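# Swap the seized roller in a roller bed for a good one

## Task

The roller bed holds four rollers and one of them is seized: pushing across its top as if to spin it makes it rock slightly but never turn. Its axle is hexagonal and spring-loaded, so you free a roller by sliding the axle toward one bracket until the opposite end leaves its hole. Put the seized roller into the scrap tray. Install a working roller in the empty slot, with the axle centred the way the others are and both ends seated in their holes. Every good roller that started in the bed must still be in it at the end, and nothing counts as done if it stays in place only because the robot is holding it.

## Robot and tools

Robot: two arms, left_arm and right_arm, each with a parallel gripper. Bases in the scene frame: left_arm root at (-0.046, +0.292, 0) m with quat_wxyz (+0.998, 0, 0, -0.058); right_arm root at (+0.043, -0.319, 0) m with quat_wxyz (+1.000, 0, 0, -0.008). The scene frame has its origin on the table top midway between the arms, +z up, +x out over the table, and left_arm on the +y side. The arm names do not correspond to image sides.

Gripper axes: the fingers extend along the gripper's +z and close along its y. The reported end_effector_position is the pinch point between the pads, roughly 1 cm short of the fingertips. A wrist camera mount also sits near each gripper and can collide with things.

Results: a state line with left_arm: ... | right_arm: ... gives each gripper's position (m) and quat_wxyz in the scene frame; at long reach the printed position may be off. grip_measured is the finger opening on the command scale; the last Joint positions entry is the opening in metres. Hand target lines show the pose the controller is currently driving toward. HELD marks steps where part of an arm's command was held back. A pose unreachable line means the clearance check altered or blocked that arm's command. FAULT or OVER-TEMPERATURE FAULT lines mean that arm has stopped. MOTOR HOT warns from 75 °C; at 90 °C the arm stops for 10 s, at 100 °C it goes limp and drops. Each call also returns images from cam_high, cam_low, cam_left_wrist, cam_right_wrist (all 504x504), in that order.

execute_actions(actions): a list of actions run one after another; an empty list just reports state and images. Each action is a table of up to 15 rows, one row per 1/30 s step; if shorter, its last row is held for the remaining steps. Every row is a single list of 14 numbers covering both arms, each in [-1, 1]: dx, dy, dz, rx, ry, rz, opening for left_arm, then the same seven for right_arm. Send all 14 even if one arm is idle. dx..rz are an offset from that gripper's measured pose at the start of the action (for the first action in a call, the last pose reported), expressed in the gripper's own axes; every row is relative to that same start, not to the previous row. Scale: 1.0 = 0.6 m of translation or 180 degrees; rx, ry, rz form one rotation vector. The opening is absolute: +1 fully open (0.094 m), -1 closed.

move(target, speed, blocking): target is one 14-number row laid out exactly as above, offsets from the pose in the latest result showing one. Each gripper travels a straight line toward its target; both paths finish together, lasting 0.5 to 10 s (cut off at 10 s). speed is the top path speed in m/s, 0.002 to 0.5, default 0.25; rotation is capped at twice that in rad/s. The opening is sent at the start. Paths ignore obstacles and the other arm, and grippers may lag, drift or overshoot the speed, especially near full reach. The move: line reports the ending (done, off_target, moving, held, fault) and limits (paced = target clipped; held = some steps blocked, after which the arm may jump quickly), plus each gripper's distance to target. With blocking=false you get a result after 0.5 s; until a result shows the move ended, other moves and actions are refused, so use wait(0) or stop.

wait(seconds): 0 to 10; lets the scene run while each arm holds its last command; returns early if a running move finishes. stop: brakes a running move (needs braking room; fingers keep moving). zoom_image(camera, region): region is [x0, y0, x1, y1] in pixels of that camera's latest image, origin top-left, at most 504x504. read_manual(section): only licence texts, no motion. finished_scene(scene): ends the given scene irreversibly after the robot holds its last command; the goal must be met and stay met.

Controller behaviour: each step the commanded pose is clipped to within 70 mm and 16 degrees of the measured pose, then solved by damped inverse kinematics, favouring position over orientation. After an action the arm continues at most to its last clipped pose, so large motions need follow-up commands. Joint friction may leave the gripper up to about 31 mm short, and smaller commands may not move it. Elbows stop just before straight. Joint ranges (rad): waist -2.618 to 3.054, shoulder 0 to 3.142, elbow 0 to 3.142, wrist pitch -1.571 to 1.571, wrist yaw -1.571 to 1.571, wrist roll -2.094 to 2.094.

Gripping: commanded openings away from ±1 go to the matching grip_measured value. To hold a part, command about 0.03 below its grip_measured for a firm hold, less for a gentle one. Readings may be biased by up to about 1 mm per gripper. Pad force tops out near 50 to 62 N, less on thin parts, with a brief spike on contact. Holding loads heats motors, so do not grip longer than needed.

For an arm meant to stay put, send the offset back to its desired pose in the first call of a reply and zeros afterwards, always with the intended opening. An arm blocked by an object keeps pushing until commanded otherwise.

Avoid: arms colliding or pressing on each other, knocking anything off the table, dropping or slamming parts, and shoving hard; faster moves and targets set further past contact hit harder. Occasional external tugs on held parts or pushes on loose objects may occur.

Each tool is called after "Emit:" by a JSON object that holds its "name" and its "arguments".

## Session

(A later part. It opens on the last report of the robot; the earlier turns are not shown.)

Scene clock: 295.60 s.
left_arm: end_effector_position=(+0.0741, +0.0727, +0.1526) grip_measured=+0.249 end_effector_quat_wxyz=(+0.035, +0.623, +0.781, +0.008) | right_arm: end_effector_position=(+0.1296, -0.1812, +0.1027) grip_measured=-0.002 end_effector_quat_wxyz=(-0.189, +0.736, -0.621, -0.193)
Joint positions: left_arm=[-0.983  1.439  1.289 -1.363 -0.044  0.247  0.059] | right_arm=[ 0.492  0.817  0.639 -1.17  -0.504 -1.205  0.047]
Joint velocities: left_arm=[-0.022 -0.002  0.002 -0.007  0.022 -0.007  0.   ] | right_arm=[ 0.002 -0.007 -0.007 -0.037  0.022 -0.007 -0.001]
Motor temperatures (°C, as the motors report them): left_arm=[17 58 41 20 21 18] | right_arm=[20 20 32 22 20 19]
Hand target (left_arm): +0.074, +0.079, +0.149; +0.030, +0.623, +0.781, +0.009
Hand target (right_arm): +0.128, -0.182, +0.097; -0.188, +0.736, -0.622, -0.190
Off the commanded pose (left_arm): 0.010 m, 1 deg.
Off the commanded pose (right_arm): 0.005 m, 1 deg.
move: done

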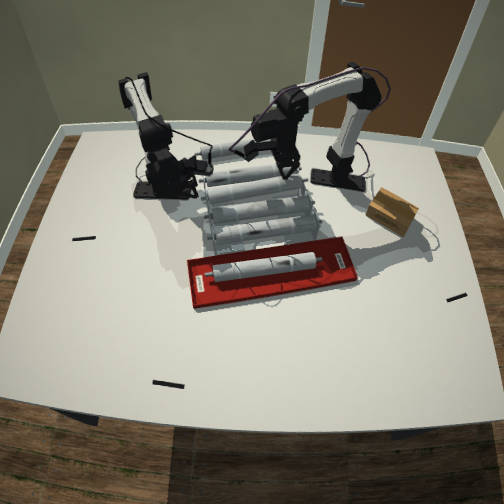

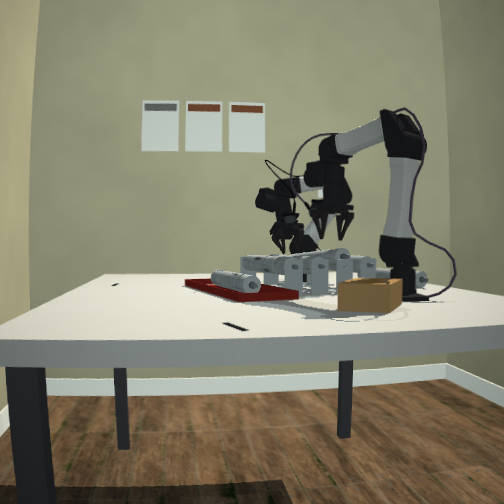

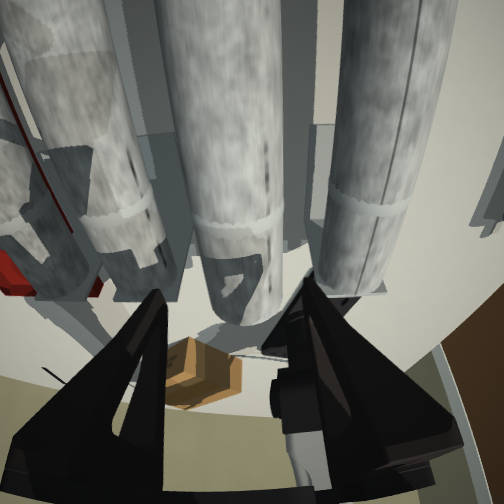

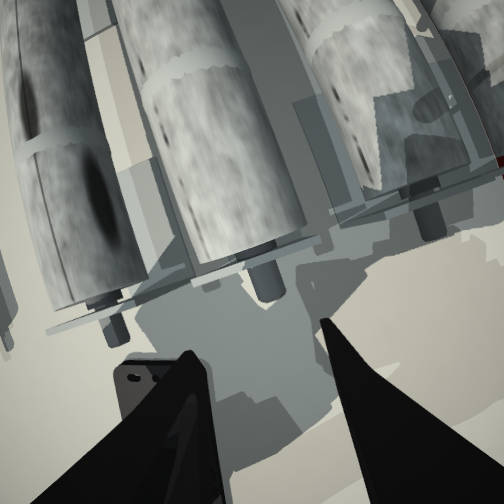

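Emit:
{"name": "move", "arguments": {"target": [0,0,0,0,0,0,0.25, 0,-0.005,0.072,0,0,0,0], "speed": 0.05}}

Emit:
{"name": "move", "arguments": {"target": [0,0,0,0,0,0,0.25, 0,0,0,0,0,0,-1]}}

Emit:
{"name": "move", "arguments": {"target": [0,0,0,0,0,0,0.25, 0.065,-0.01,-0.038,0,0,0,-1], "speed": 0.05}}

Scene clock: 299.57 s.
left_arm: end_effector_position=(+0.0741, +0.0727, +0.1526) grip_measured=+0.249 end_effector_quat_wxyz=(+0.035, +0.623, +0.781, +0.008) | right_arm: end_effector_position=(+0.1309, -0.1596, +0.0747) grip_measured=-0.002 end_effector_quat_wxyz=(-0.195, +0.736, -0.618, -0.193)
Joint positions: left_arm=[-0.983  1.439  1.289 -1.363 -0.044  0.248  0.059] | right_arm=[ 0.644  0.841  0.525 -0.942 -0.467 -1.042  0.047]
Joint velocities: left_arm=[-0.007  0.002  0.007 -0.037  0.037  0.037  0.   ] | right_arm=[-0.002  0.017 -0.002  0.007 -0.022 -0.022 -0.001]
Motor temperatures (°C, as the motors report them): left_arm=[17 56 40 20 21 18] | right_arm=[20 20 32 22 20 19]
Hand target (left_arm): +0.074, +0.073, +0.153; +0.035, +0.623, +0.782, +0.008
Hand target (right_arm): +0.130, -0.160, +0.066; -0.188, +0.736, -0.621, -0.193
Off the commanded pose (left_arm): 0.000 m, 0 deg.
Off the commanded pose (right_arm): 0.009 m, 1 deg.
move: done

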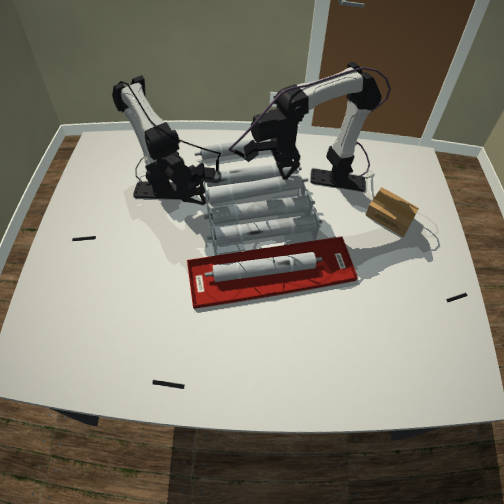

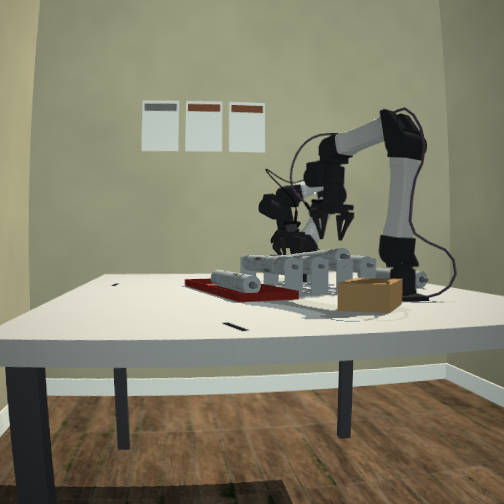

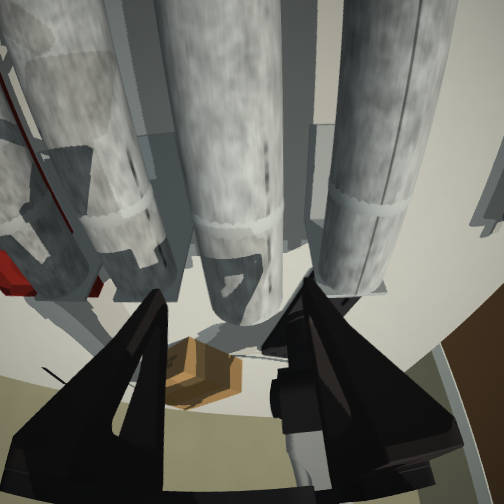

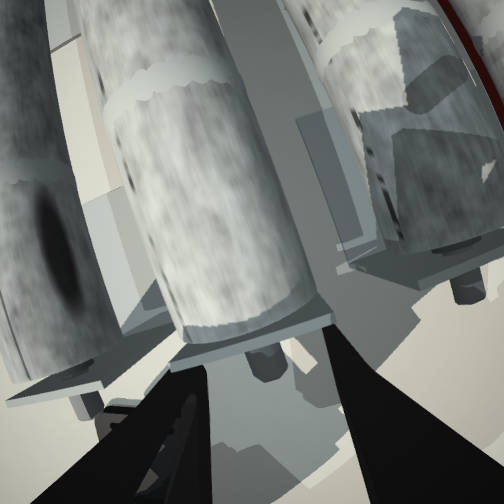

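Scene clock: 300.07 s.
left_arm: end_effector_position=(+0.0741, +0.0727, +0.1526) grip_measured=+0.249 end_effector_quat_wxyz=(+0.035, +0.623, +0.781, +0.008) | right_arm: end_effector_position=(+0.1321, -0.1595, +0.0752) grip_measured=-0.761 end_effector_quat_wxyz=(-0.198, +0.740, -0.615, -0.189)
Joint positions: left_arm=[-0.983  1.439  1.289 -1.363 -0.044  0.248  0.059] | right_arm=[ 0.644  0.841  0.527 -0.94  -0.463 -1.051  0.011]
Joint velocities: left_arm=[ 0.007 -0.037  0.017  0.037 -0.022  0.007 -0.001] | right_arm=[-0.007 -0.002  0.012 -0.007 -0.007  0.007  0.   ]
Motor temperatures (°C, as the motors report them): left_arm=[17 56 40 20 21 18] | right_arm=[20 20 32 22 20 19]
Hand target (left_arm): +0.074, +0.073, +0.153; +0.035, +0.623, +0.781, +0.008
Hand target (right_arm): +0.131, -0.160, +0.075; -0.195, +0.737, -0.618, -0.193
Off the commanded pose (left_arm): 0.000 m, 0 deg.
Off the commanded pose (right_arm): 0.001 m, 1 deg.
move: done

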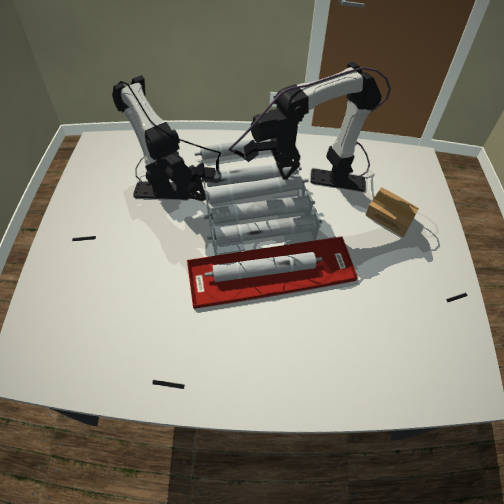

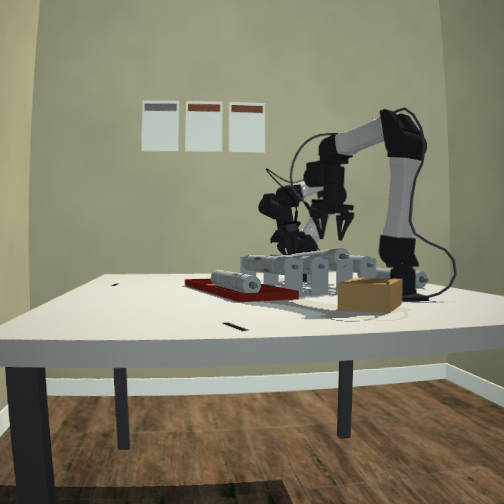

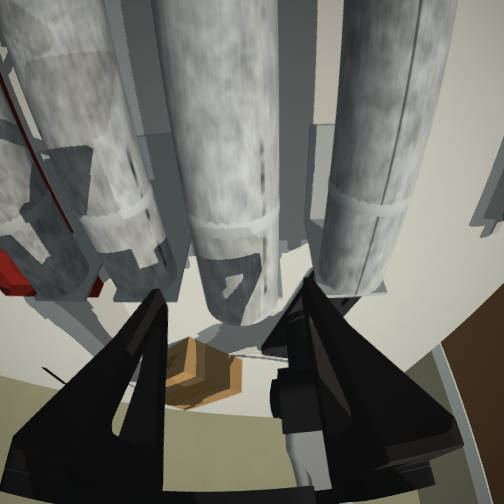

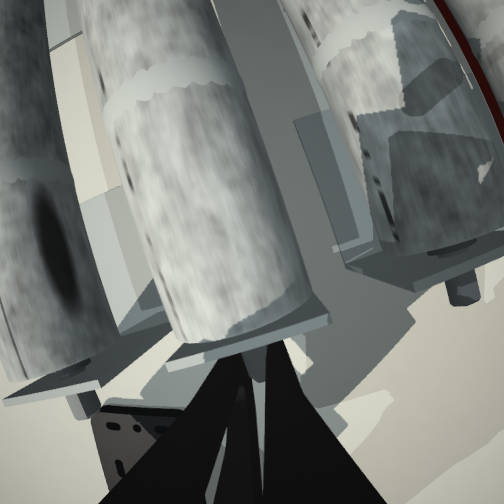

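Scene clock: 301.43 s.
left_arm: end_effector_position=(+0.0741, +0.0727, +0.1526) grip_measured=+0.249 end_effector_quat_wxyz=(+0.035, +0.623, +0.781, +0.008) | right_arm: end_effector_position=(+0.1381, -0.1806, +0.0820) grip_measured=-0.765 end_effector_quat_wxyz=(-0.231, +0.735, -0.592, -0.238)
Joint positions: left_arm=[-0.983  1.439  1.289 -1.363 -0.044  0.248  0.059] | right_arm=[ 0.303  0.884  0.532 -1.086 -0.665 -1.452  0.011]
Joint velocities: left_arm=[ 0.002  0.012 -0.002 -0.095 -0.022  0.007  0.   ] | right_arm=[ 0.017  0.007 -0.012 -0.051 -0.081  0.007 -0.001]
Motor temperatures (°C, as the motors report them): left_arm=[17 55 40 20 21 18] | right_arm=[20 20 32 22 20 19]
Hand target (left_arm): +0.074, +0.073, +0.153; +0.035, +0.623, +0.781, +0.008
Hand target (right_arm): +0.146, -0.199, +0.076; -0.201, +0.738, -0.615, -0.191
Off the commanded pose (left_arm): 0.000 m, 0 deg.
Off the commanded pose (right_arm): 0.025 m, 7 deg.
move: off_target (right_arm)

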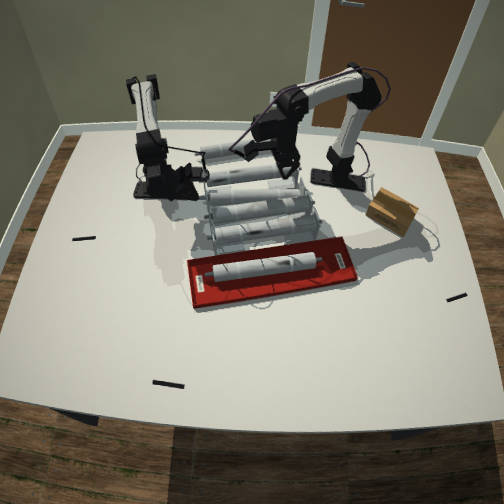

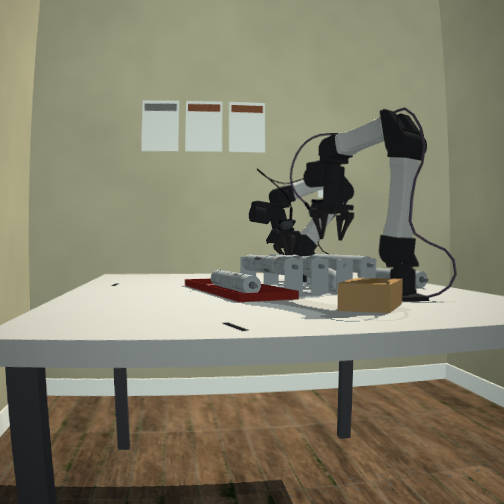

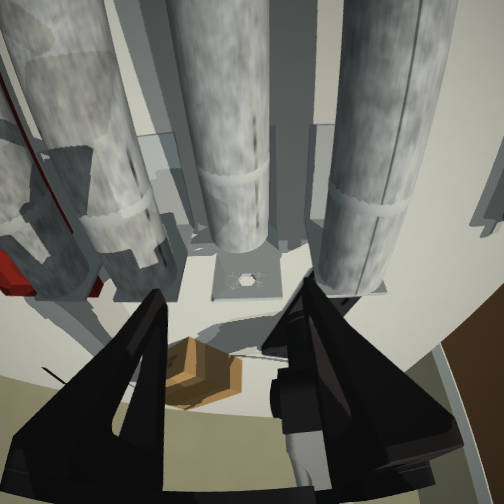

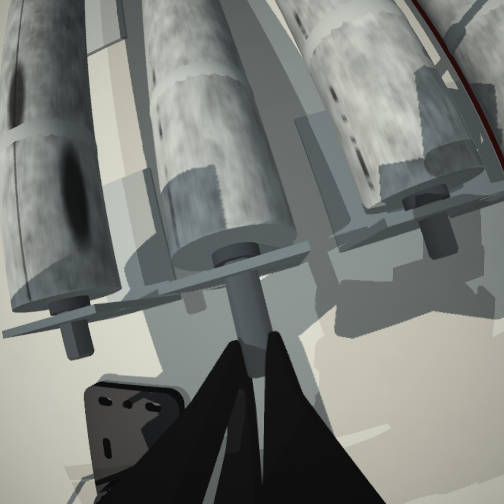

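Dropped in. Release axle; left grips the low end and lifts.

Emit:
{"name": "move", "arguments": {"target": [0,0,0.21,0,0,0,0.2, 0,0,0,0,0,0,0], "speed": 0.08}}

Emit:
{"name": "move", "arguments": {"target": [0,0,0,0,0,0,-0.3, 0.03,0,-0.05,0,0,0,0], "speed": 0.05}}

Emit:
{"name": "move", "arguments": {"target": [0,0,-0.085,0,0.04,0,-0.3, 0,0,0,0,0,0,0], "speed": 0.015}}

Scene clock: 306.03 s.
left_arm: end_effector_position=(+0.0826, +0.0648, +0.0361) grip_measured=+0.201 end_effector_quat_wxyz=(+0.048, +0.623, +0.781, +0.003) | right_arm: end_effector_position=(+0.1379, -0.1802, +0.0823) grip_measured=-0.002 end_effector_quat_wxyz=(-0.232, +0.735, -0.590, -0.238)
Joint positions: left_arm=[-0.968  1.523  0.891 -0.853 -0.044  0.263  0.056] | right_arm=[ 0.304  0.884  0.532 -1.086 -0.668 -1.455  0.047]
Joint velocities: left_arm=[0.007 0.007 0.017 0.022 0.007 0.022 0.001] | right_arm=[ 0.022 -0.002  0.002 -0.081  0.022  0.007 -0.   ]
Motor temperatures (°C, as the motors report them): left_arm=[17 53 39 20 21 18] | right_arm=[20 19 33 22 20 19]
Hand target (left_arm): +0.082, +0.071, +0.027; +0.036, +0.623, +0.781, +0.008
Hand target (right_arm): +0.138, -0.181, +0.082; -0.231, +0.735, -0.592, -0.238
Off the commanded pose (left_arm): 0.010 m, 2 deg.
Off the commanded pose (right_arm): 0.001 m, 0 deg.
move: done

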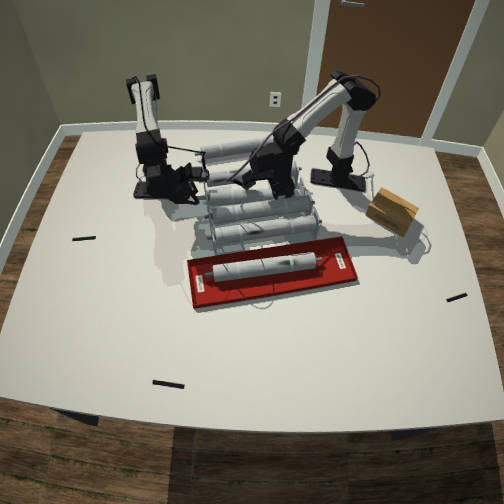

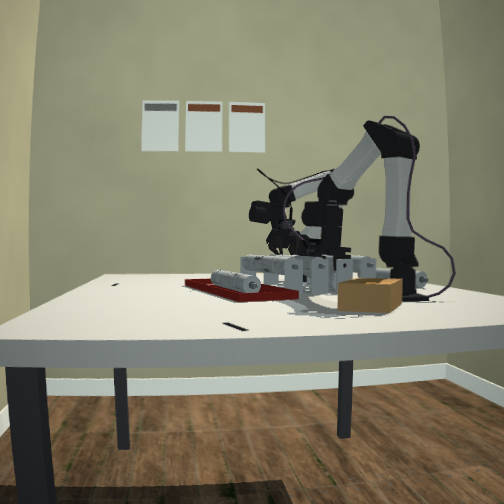

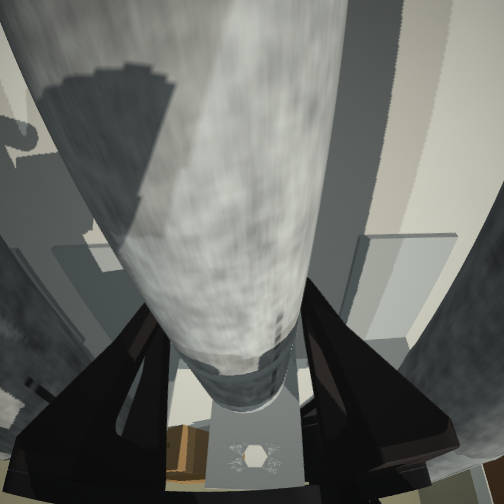

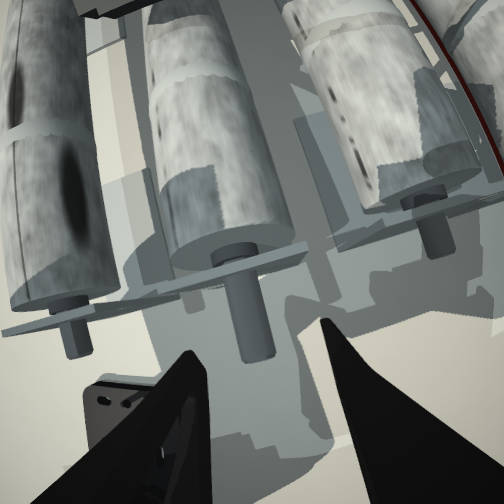

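Scene clock: 307.23 s.
left_arm: end_effector_position=(+0.0824, +0.0647, +0.0361) grip_measured=+0.011 end_effector_quat_wxyz=(+0.048, +0.623, +0.781, +0.003) | right_arm: end_effector_position=(+0.1440, -0.2113, +0.0912) grip_measured=-0.002 end_effector_quat_wxyz=(-0.237, +0.736, -0.590, -0.232)
Joint positions: left_arm=[-0.968  1.523  0.891 -0.853 -0.043  0.263  0.047] | right_arm=[ 0.026  0.953  0.595 -1.285 -0.673 -1.805  0.047]
Joint velocities: left_arm=[ 0.007 -0.007  0.002 -0.007 -0.007 -0.051  0.   ] | right_arm=[ 0.012 -0.017  0.007  0.007 -0.037  0.066  0.   ]
Motor temperatures (°C, as the motors report them): left_arm=[17 52 39 20 21 18] | right_arm=[20 19 33 22 20 19]
Hand target (left_arm): +0.083, +0.065, +0.036; +0.048, +0.623, +0.781, +0.003
Hand target (right_arm): +0.145, -0.212, +0.095; -0.235, +0.734, -0.591, -0.237
Off the commanded pose (left_arm): 0.000 m, 0 deg.
Off the commanded pose (right_arm): 0.004 m, 1 deg.
move: done

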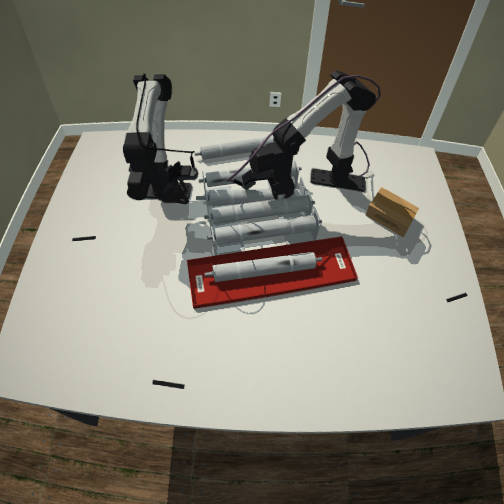

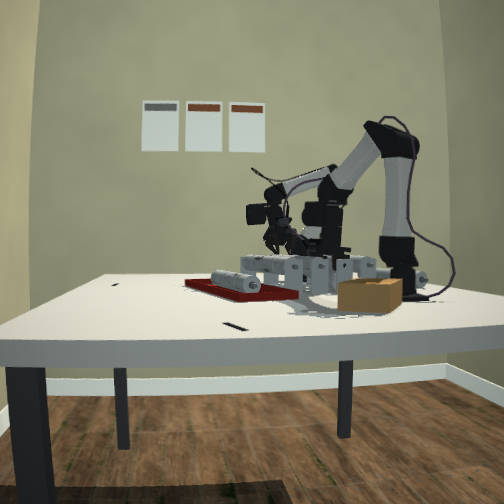

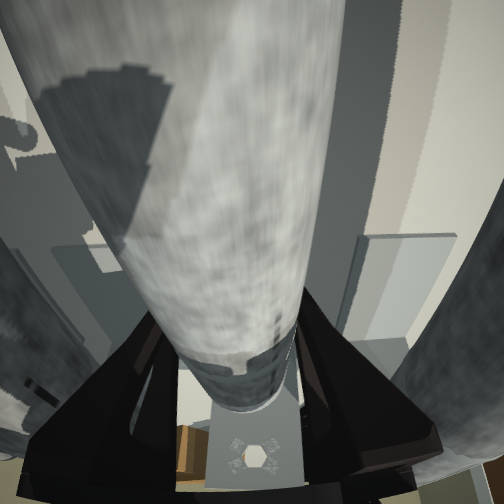

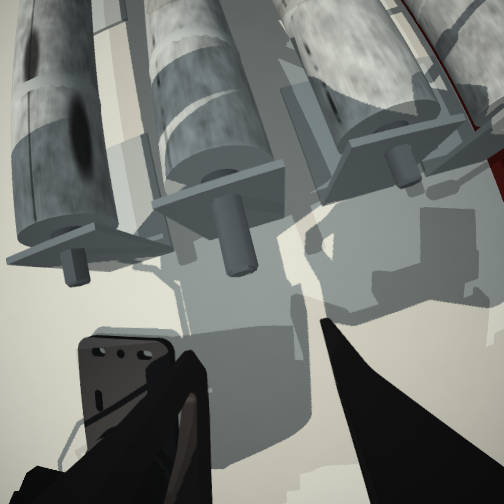

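Scene clock: 311.63 s.
left_arm: end_effector_position=(+0.0781, +0.0664, +0.0742) grip_measured=+0.011 end_effector_quat_wxyz=(-0.004, +0.620, +0.784, +0.031) | right_arm: end_effector_position=(+0.1440, -0.2113, +0.0912) grip_measured=-0.002 end_effector_quat_wxyz=(-0.237, +0.736, -0.590, -0.232)
Joint positions: left_arm=[-0.986  1.573  1.102 -1.133 -0.054  0.235  0.047] | right_arm=[ 0.026  0.953  0.595 -1.285 -0.673 -1.805  0.047]
Joint velocities: left_arm=[-0.012 -0.012  0.007 -0.066  0.051 -0.022 -0.001] | right_arm=[-0.027 -0.012  0.002  0.037 -0.007 -0.022  0.001]
Motor temperatures (°C, as the motors report them): left_arm=[17 51 40 20 21 18] | right_arm=[20 19 33 22 20 19]
Hand target (left_arm): +0.078, +0.067, +0.086; -0.001, +0.621, +0.783, +0.041
Hand target (right_arm): +0.144, -0.211, +0.091; -0.237, +0.736, -0.590, -0.232
Off the commanded pose (left_arm): 0.013 m, 1 deg.
Off the commanded pose (right_arm): 0.000 m, 0 deg.
move: off_target (left_arm)

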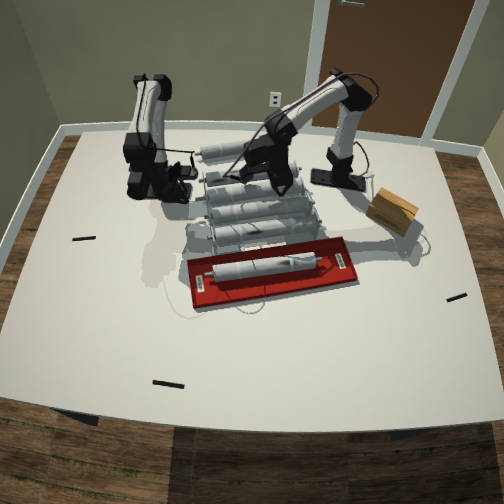

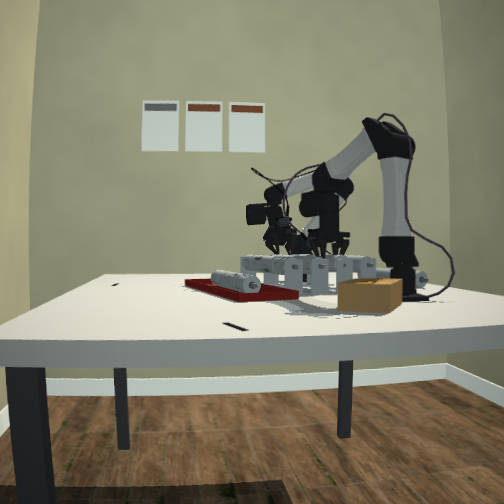

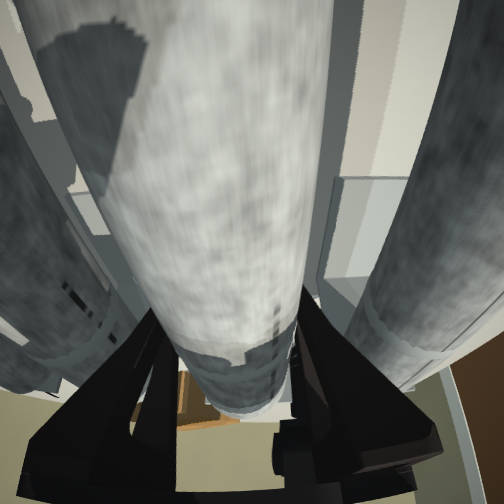

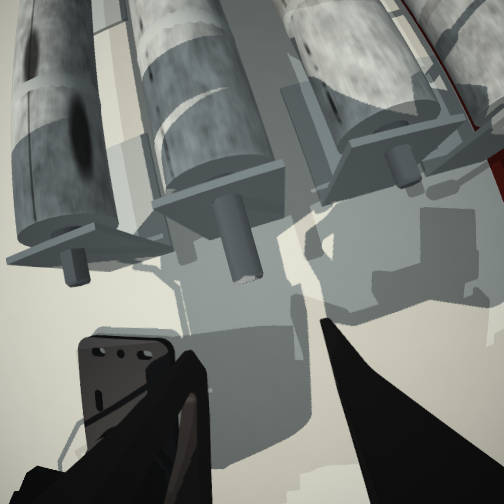

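Emit:
{"name": "move", "arguments": {"target": [0,-0.015,0.02,0,0,0,-0.3, 0,0,0,0,0,0,0], "speed": 0.01}}

Emit:
{"name": "zoom_image", "arguments": {"camera": "cam_low", "region": [260,220,440,300]}}

Scene clock: 315.77 s.
left_arm: end_effector_position=(+0.0760, +0.0667, +0.0699) grip_measured=+0.011 end_effector_quat_wxyz=(-0.002, +0.618, +0.786, +0.037) | right_arm: end_effector_position=(+0.1440, -0.2113, +0.0912) grip_measured=-0.002 end_effector_quat_wxyz=(-0.237, +0.736, -0.590, -0.232)
Joint positions: left_arm=[-1.     1.573  1.084 -1.116 -0.064  0.214  0.047] | right_arm=[ 0.026  0.953  0.595 -1.285 -0.673 -1.805  0.047]
Joint velocities: left_arm=[ 0.012 -0.002  0.002  0.022 -0.022 -0.051 -0.001] | right_arm=[-0.007  0.002 -0.012  0.037  0.081 -0.007  0.   ]
Motor temperatures (°C, as the motors report them): left_arm=[17 50 40 20 21 18] | right_arm=[20 19 33 22 20 19]
Hand target (left_arm): +0.070, +0.065, +0.062; -0.004, +0.620, +0.784, +0.031
Hand target (right_arm): +0.144, -0.211, +0.091; -0.237, +0.736, -0.590, -0.232
Off the commanded pose (left_arm): 0.010 m, 1 deg.
Off the commanded pose (right_arm): 0.000 m, 0 deg.
move: done

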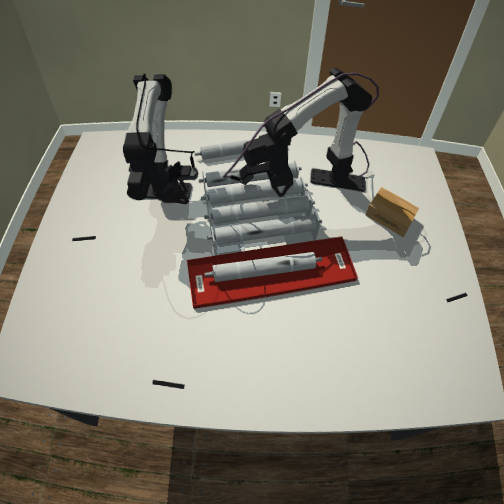

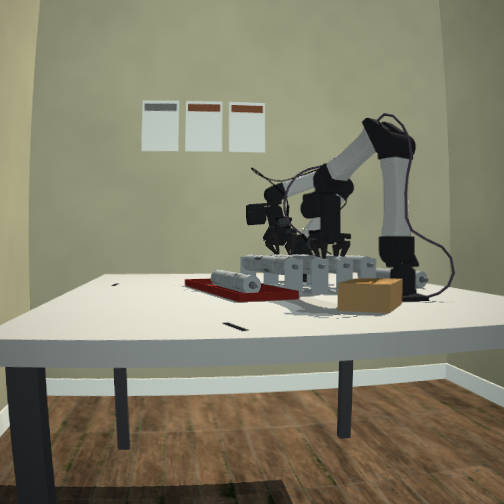

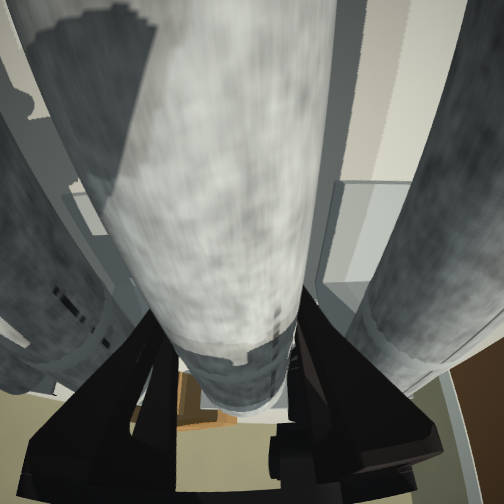

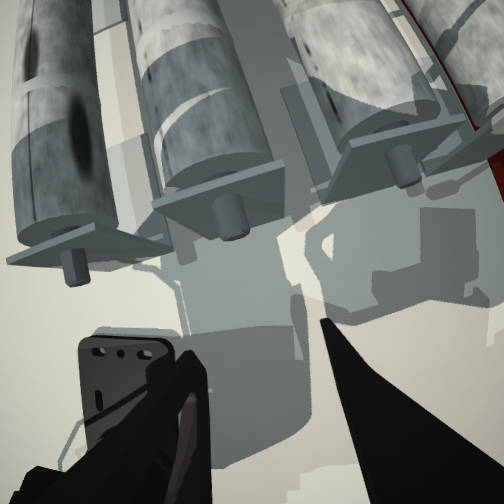

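Region (260, 220, 440, 300) of cam_low's 504x504 image, scaled by 2.800, with more detail than that image has.

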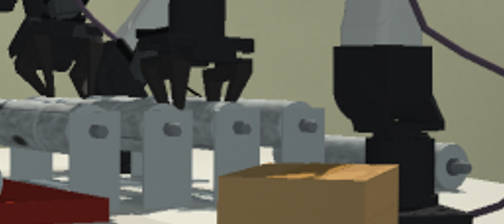

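Seated. Release and spin-test.

Emit:
{"name": "move", "arguments": {"target": [0,0,0,0,0,0,0.25, 0,0,0,0,0,0,0]}}

Emit:
{"name": "move", "arguments": {"target": [0,0,-0.1,0,0,0,0.25, 0,0,0,0,0,0,0], "speed": 0.1}}

Emit:
{"name": "move", "arguments": {"target": [0,-0.02,0,0,0,0,-1, 0,0,0,0,0,0,0], "speed": 0.1}}

Emit:
{"name": "move", "arguments": {"target": [0,0,0.04,0,0,0,-1, 0,0,0,0,0,0,0], "speed": 0.04}}

Emit:
{"name": "move", "arguments": {"target": [0,0.06,0.01,0,0,0,-1, 0,0,0,0,0,0,0], "speed": 0.05}}

Scene clock: 319.60 s.
left_arm: end_effector_position=(+0.0760, +0.0668, +0.0699) grip_measured=+0.249 end_effector_quat_wxyz=(-0.002, +0.618, +0.786, +0.037) | right_arm: end_effector_position=(+0.1440, -0.2113, +0.0912) grip_measured=-0.002 end_effector_quat_wxyz=(-0.237, +0.736, -0.590, -0.232)
Joint positions: left_arm=[-1.     1.573  1.084 -1.116 -0.065  0.214  0.059] | right_arm=[ 0.026  0.953  0.595 -1.285 -0.673 -1.805  0.047]
Joint velocities: left_arm=[-0.027 -0.017 -0.012  0.022  0.037 -0.066 -0.   ] | right_arm=[ 0.012  0.007 -0.007 -0.007  0.081  0.095 -0.   ]
Motor temperatures (°C, as the motors report them): left_arm=[17 49 39 20 21 18] | right_arm=[20 19 33 22 20 19]
Hand target (left_arm): +0.076, +0.067, +0.070; -0.002, +0.618, +0.786, +0.037
Hand target (right_arm): +0.144, -0.211, +0.091; -0.237, +0.736, -0.590, -0.232
Off the commanded pose (left_arm): 0.000 m, 0 deg.
Off the commanded pose (right_arm): 0.000 m, 0 deg.
move: done

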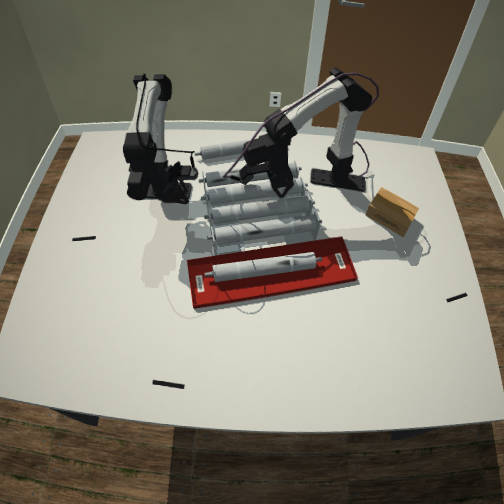

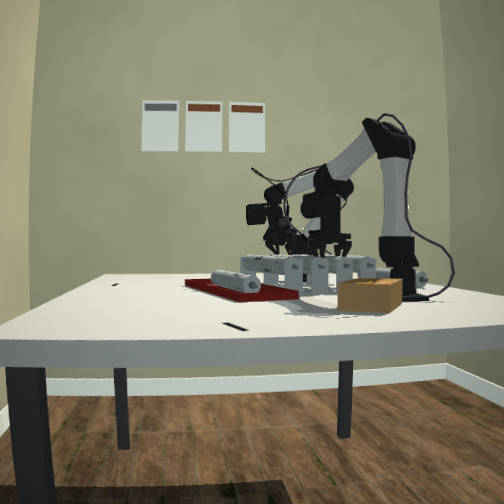

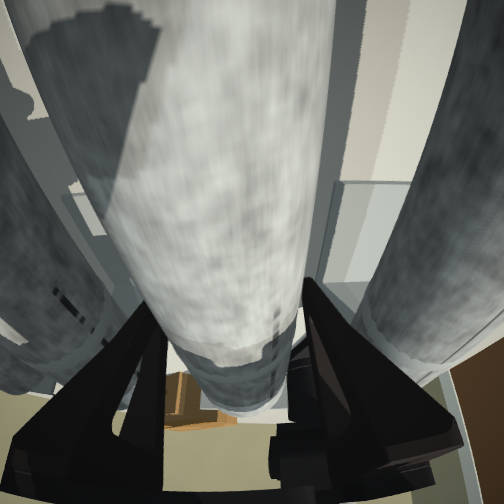

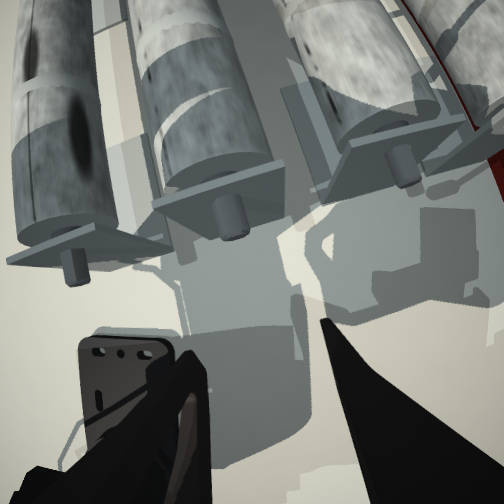

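Scene clock: 320.77 s.
left_arm: end_effector_position=(+0.0776, +0.0635, +0.1236) grip_measured=+0.249 end_effector_quat_wxyz=(-0.006, +0.616, +0.787, +0.039) | right_arm: end_effector_position=(+0.1440, -0.2113, +0.0912) grip_measured=-0.002 end_effector_quat_wxyz=(-0.237, +0.736, -0.590, -0.232)
Joint positions: left_arm=[-1.     1.566  1.292 -1.34  -0.065  0.209  0.059] | right_arm=[ 0.026  0.953  0.595 -1.285 -0.673 -1.805  0.047]
Joint velocities: left_arm=[-0.032 -0.007 -0.007  0.022 -0.037  0.007  0.001] | right_arm=[-0.012  0.012 -0.012 -0.095 -0.022  0.022 -0.001]
Motor temperatures (°C, as the motors report them): left_arm=[17 49 39 20 21 18] | right_arm=[20 19 33 21 20 19]
Hand target (left_arm): +0.073, +0.062, +0.130; -0.002, +0.617, +0.786, +0.037
Hand target (right_arm): +0.144, -0.211, +0.091; -0.237, +0.736, -0.590, -0.232
Off the commanded pose (left_arm): 0.007 m, 1 deg.
Off the commanded pose (right_arm): 0.000 m, 0 deg.
move: done

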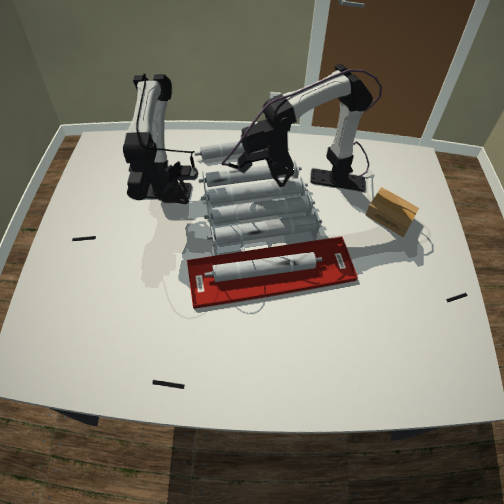

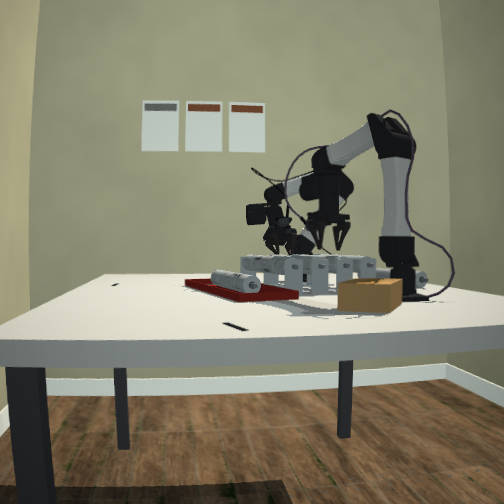

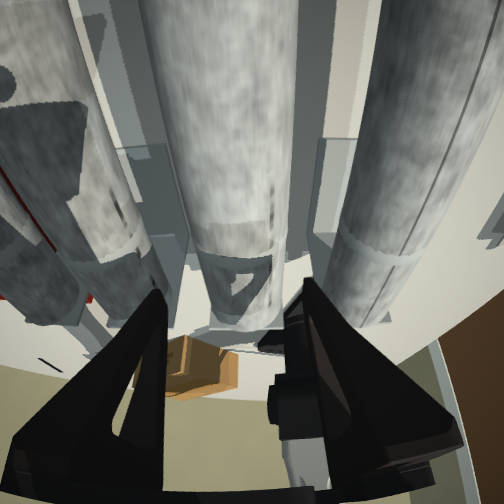

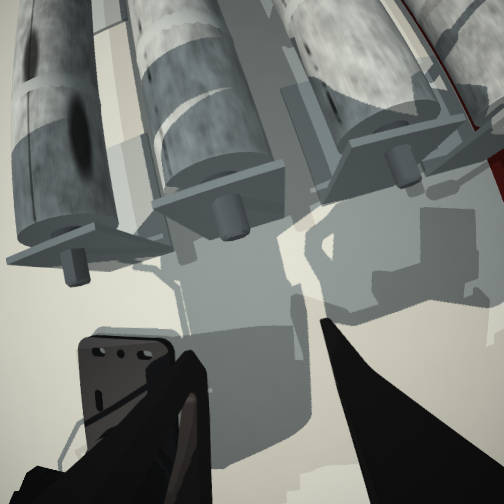

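Scene clock: 321.47 s.
left_arm: end_effector_position=(+0.0699, +0.0595, +0.1236) grip_measured=-0.996 end_effector_quat_wxyz=(-0.004, +0.617, +0.786, +0.039) | right_arm: end_effector_position=(+0.1440, -0.2113, +0.0912) grip_measured=-0.002 end_effector_quat_wxyz=(-0.237, +0.736, -0.590, -0.232)
Joint positions: left_arm=[-1.034  1.566  1.292 -1.34  -0.065  0.179  0.   ] | right_arm=[ 0.026  0.953  0.595 -1.285 -0.673 -1.805  0.047]
Joint velocities: left_arm=[-0.017  0.007  0.002 -0.022  0.022  0.007 -0.   ] | right_arm=[-0.002 -0.002  0.002 -0.022 -0.007 -0.007  0.   ]
Motor temperatures (°C, as the motors report them): left_arm=[17 49 39 20 21 18] | right_arm=[20 19 33 21 20 19]
Hand target (left_arm): +0.066, +0.061, +0.123; -0.006, +0.616, +0.787, +0.038
Hand target (right_arm): +0.144, -0.211, +0.091; -0.237, +0.736, -0.590, -0.232
Off the commanded pose (left_arm): 0.004 m, 0 deg.
Off the commanded pose (right_arm): 0.000 m, 0 deg.
move: done

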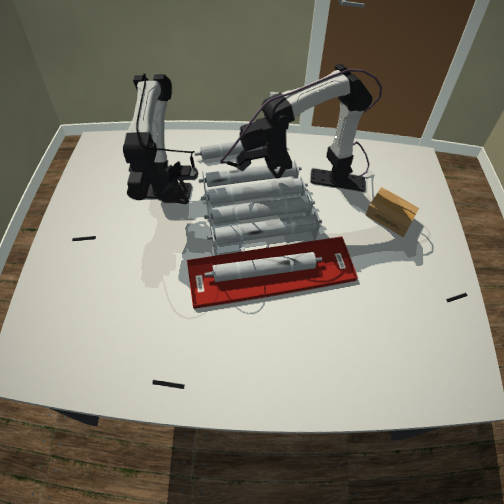

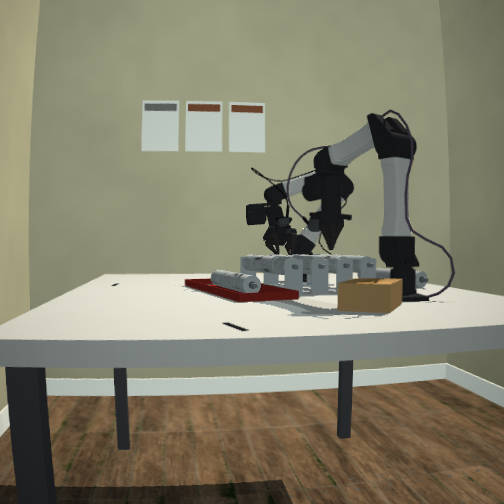

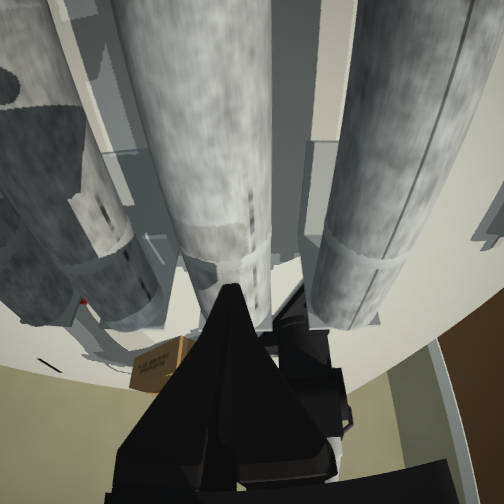

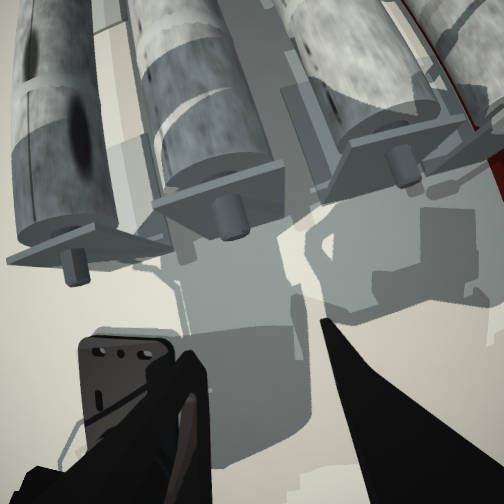

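Scene clock: 322.30 s.
left_arm: end_effector_position=(+0.0696, +0.0603, +0.1075) grip_measured=-0.996 end_effector_quat_wxyz=(-0.004, +0.617, +0.786, +0.039) | right_arm: end_effector_position=(+0.1440, -0.2113, +0.0912) grip_measured=-0.002 end_effector_quat_wxyz=(-0.237, +0.736, -0.590, -0.232)
Joint positions: left_arm=[-1.034  1.566  1.228 -1.276 -0.065  0.179  0.   ] | right_arm=[ 0.026  0.953  0.595 -1.285 -0.673 -1.805  0.047]
Joint velocities: left_arm=[-0.002 -0.012  0.002 -0.066 -0.037 -0.051  0.   ] | right_arm=[ 0.007 -0.012 -0.002  0.007 -0.007  0.051 -0.   ]
Motor temperatures (°C, as the motors report them): left_arm=[17 48 39 20 21 18] | right_arm=[20 19 33 21 20 19]
Hand target (left_arm): +0.071, +0.062, +0.100; -0.004, +0.617, +0.786, +0.039
Hand target (right_arm): +0.144, -0.211, +0.091; -0.237, +0.736, -0.590, -0.232
Off the commanded pose (left_arm): 0.008 m, 0 deg.
Off the commanded pose (right_arm): 0.000 m, 0 deg.
move: done

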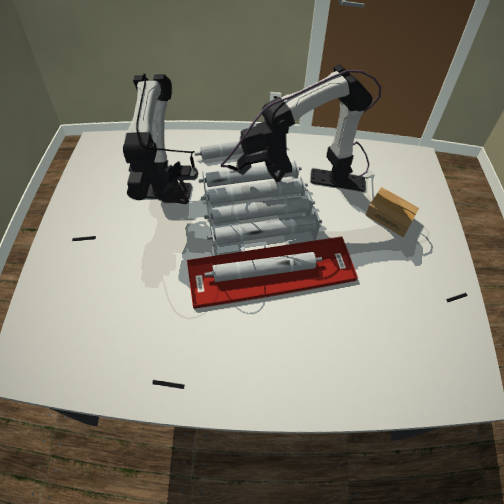

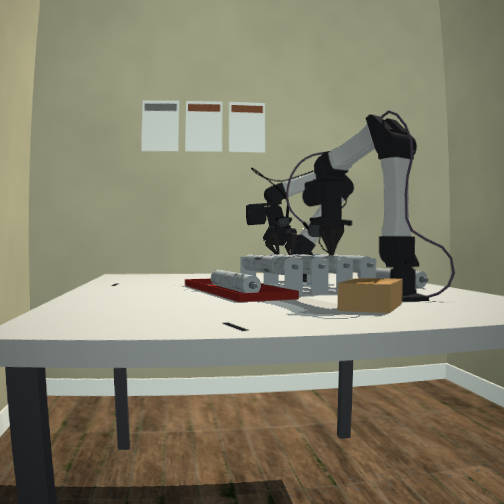

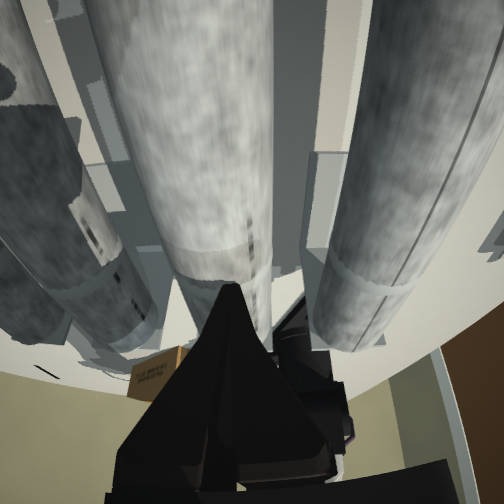

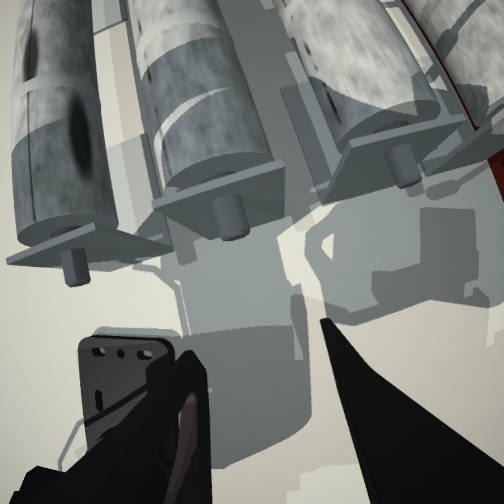

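Scene clock: 323.40 s.
left_arm: end_effector_position=(+0.0989, +0.0724, +0.1081) grip_measured=-0.996 end_effector_quat_wxyz=(-0.001, +0.615, +0.788, +0.035) | right_arm: end_effector_position=(+0.1440, -0.2113, +0.0912) grip_measured=-0.002 end_effector_quat_wxyz=(-0.237, +0.736, -0.590, -0.232)
Joint positions: left_arm=[-0.912  1.566  1.231 -1.261 -0.064  0.296  0.   ] | right_arm=[ 0.026  0.953  0.595 -1.285 -0.673 -1.805  0.047]
Joint velocities: left_arm=[ 0.017 -0.012 -0.017 -0.007  0.081  0.022 -0.   ] | right_arm=[ 0.012 -0.002 -0.017 -0.022 -0.007 -0.007  0.001]
Motor temperatures (°C, as the motors report them): left_arm=[17 48 39 20 21 18] | right_arm=[20 19 33 21 20 19]
Hand target (left_arm): +0.105, +0.070, +0.104; -0.003, +0.617, +0.786, +0.040
Hand target (right_arm): +0.144, -0.211, +0.091; -0.237, +0.736, -0.590, -0.232
Off the commanded pose (left_arm): 0.008 m, 1 deg.
Off the commanded pose (right_arm): 0.000 m, 0 deg.
move: done

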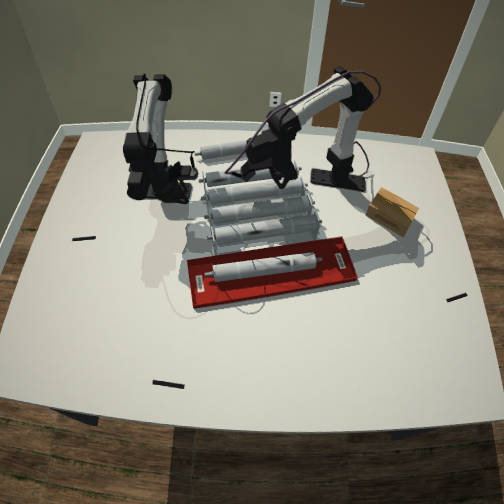

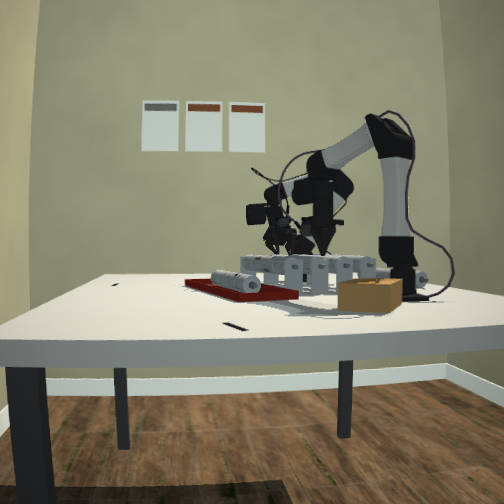

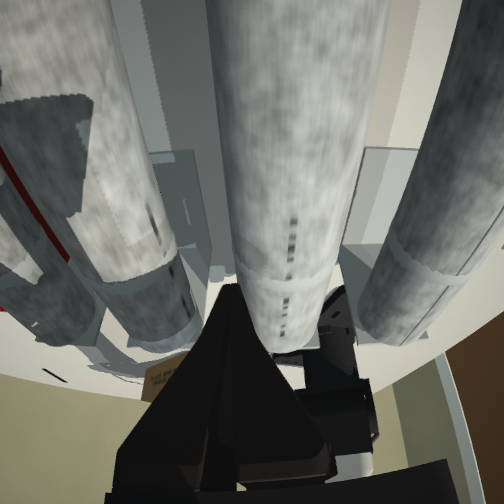

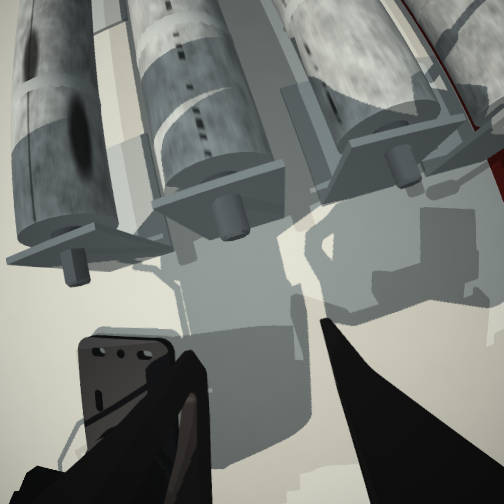

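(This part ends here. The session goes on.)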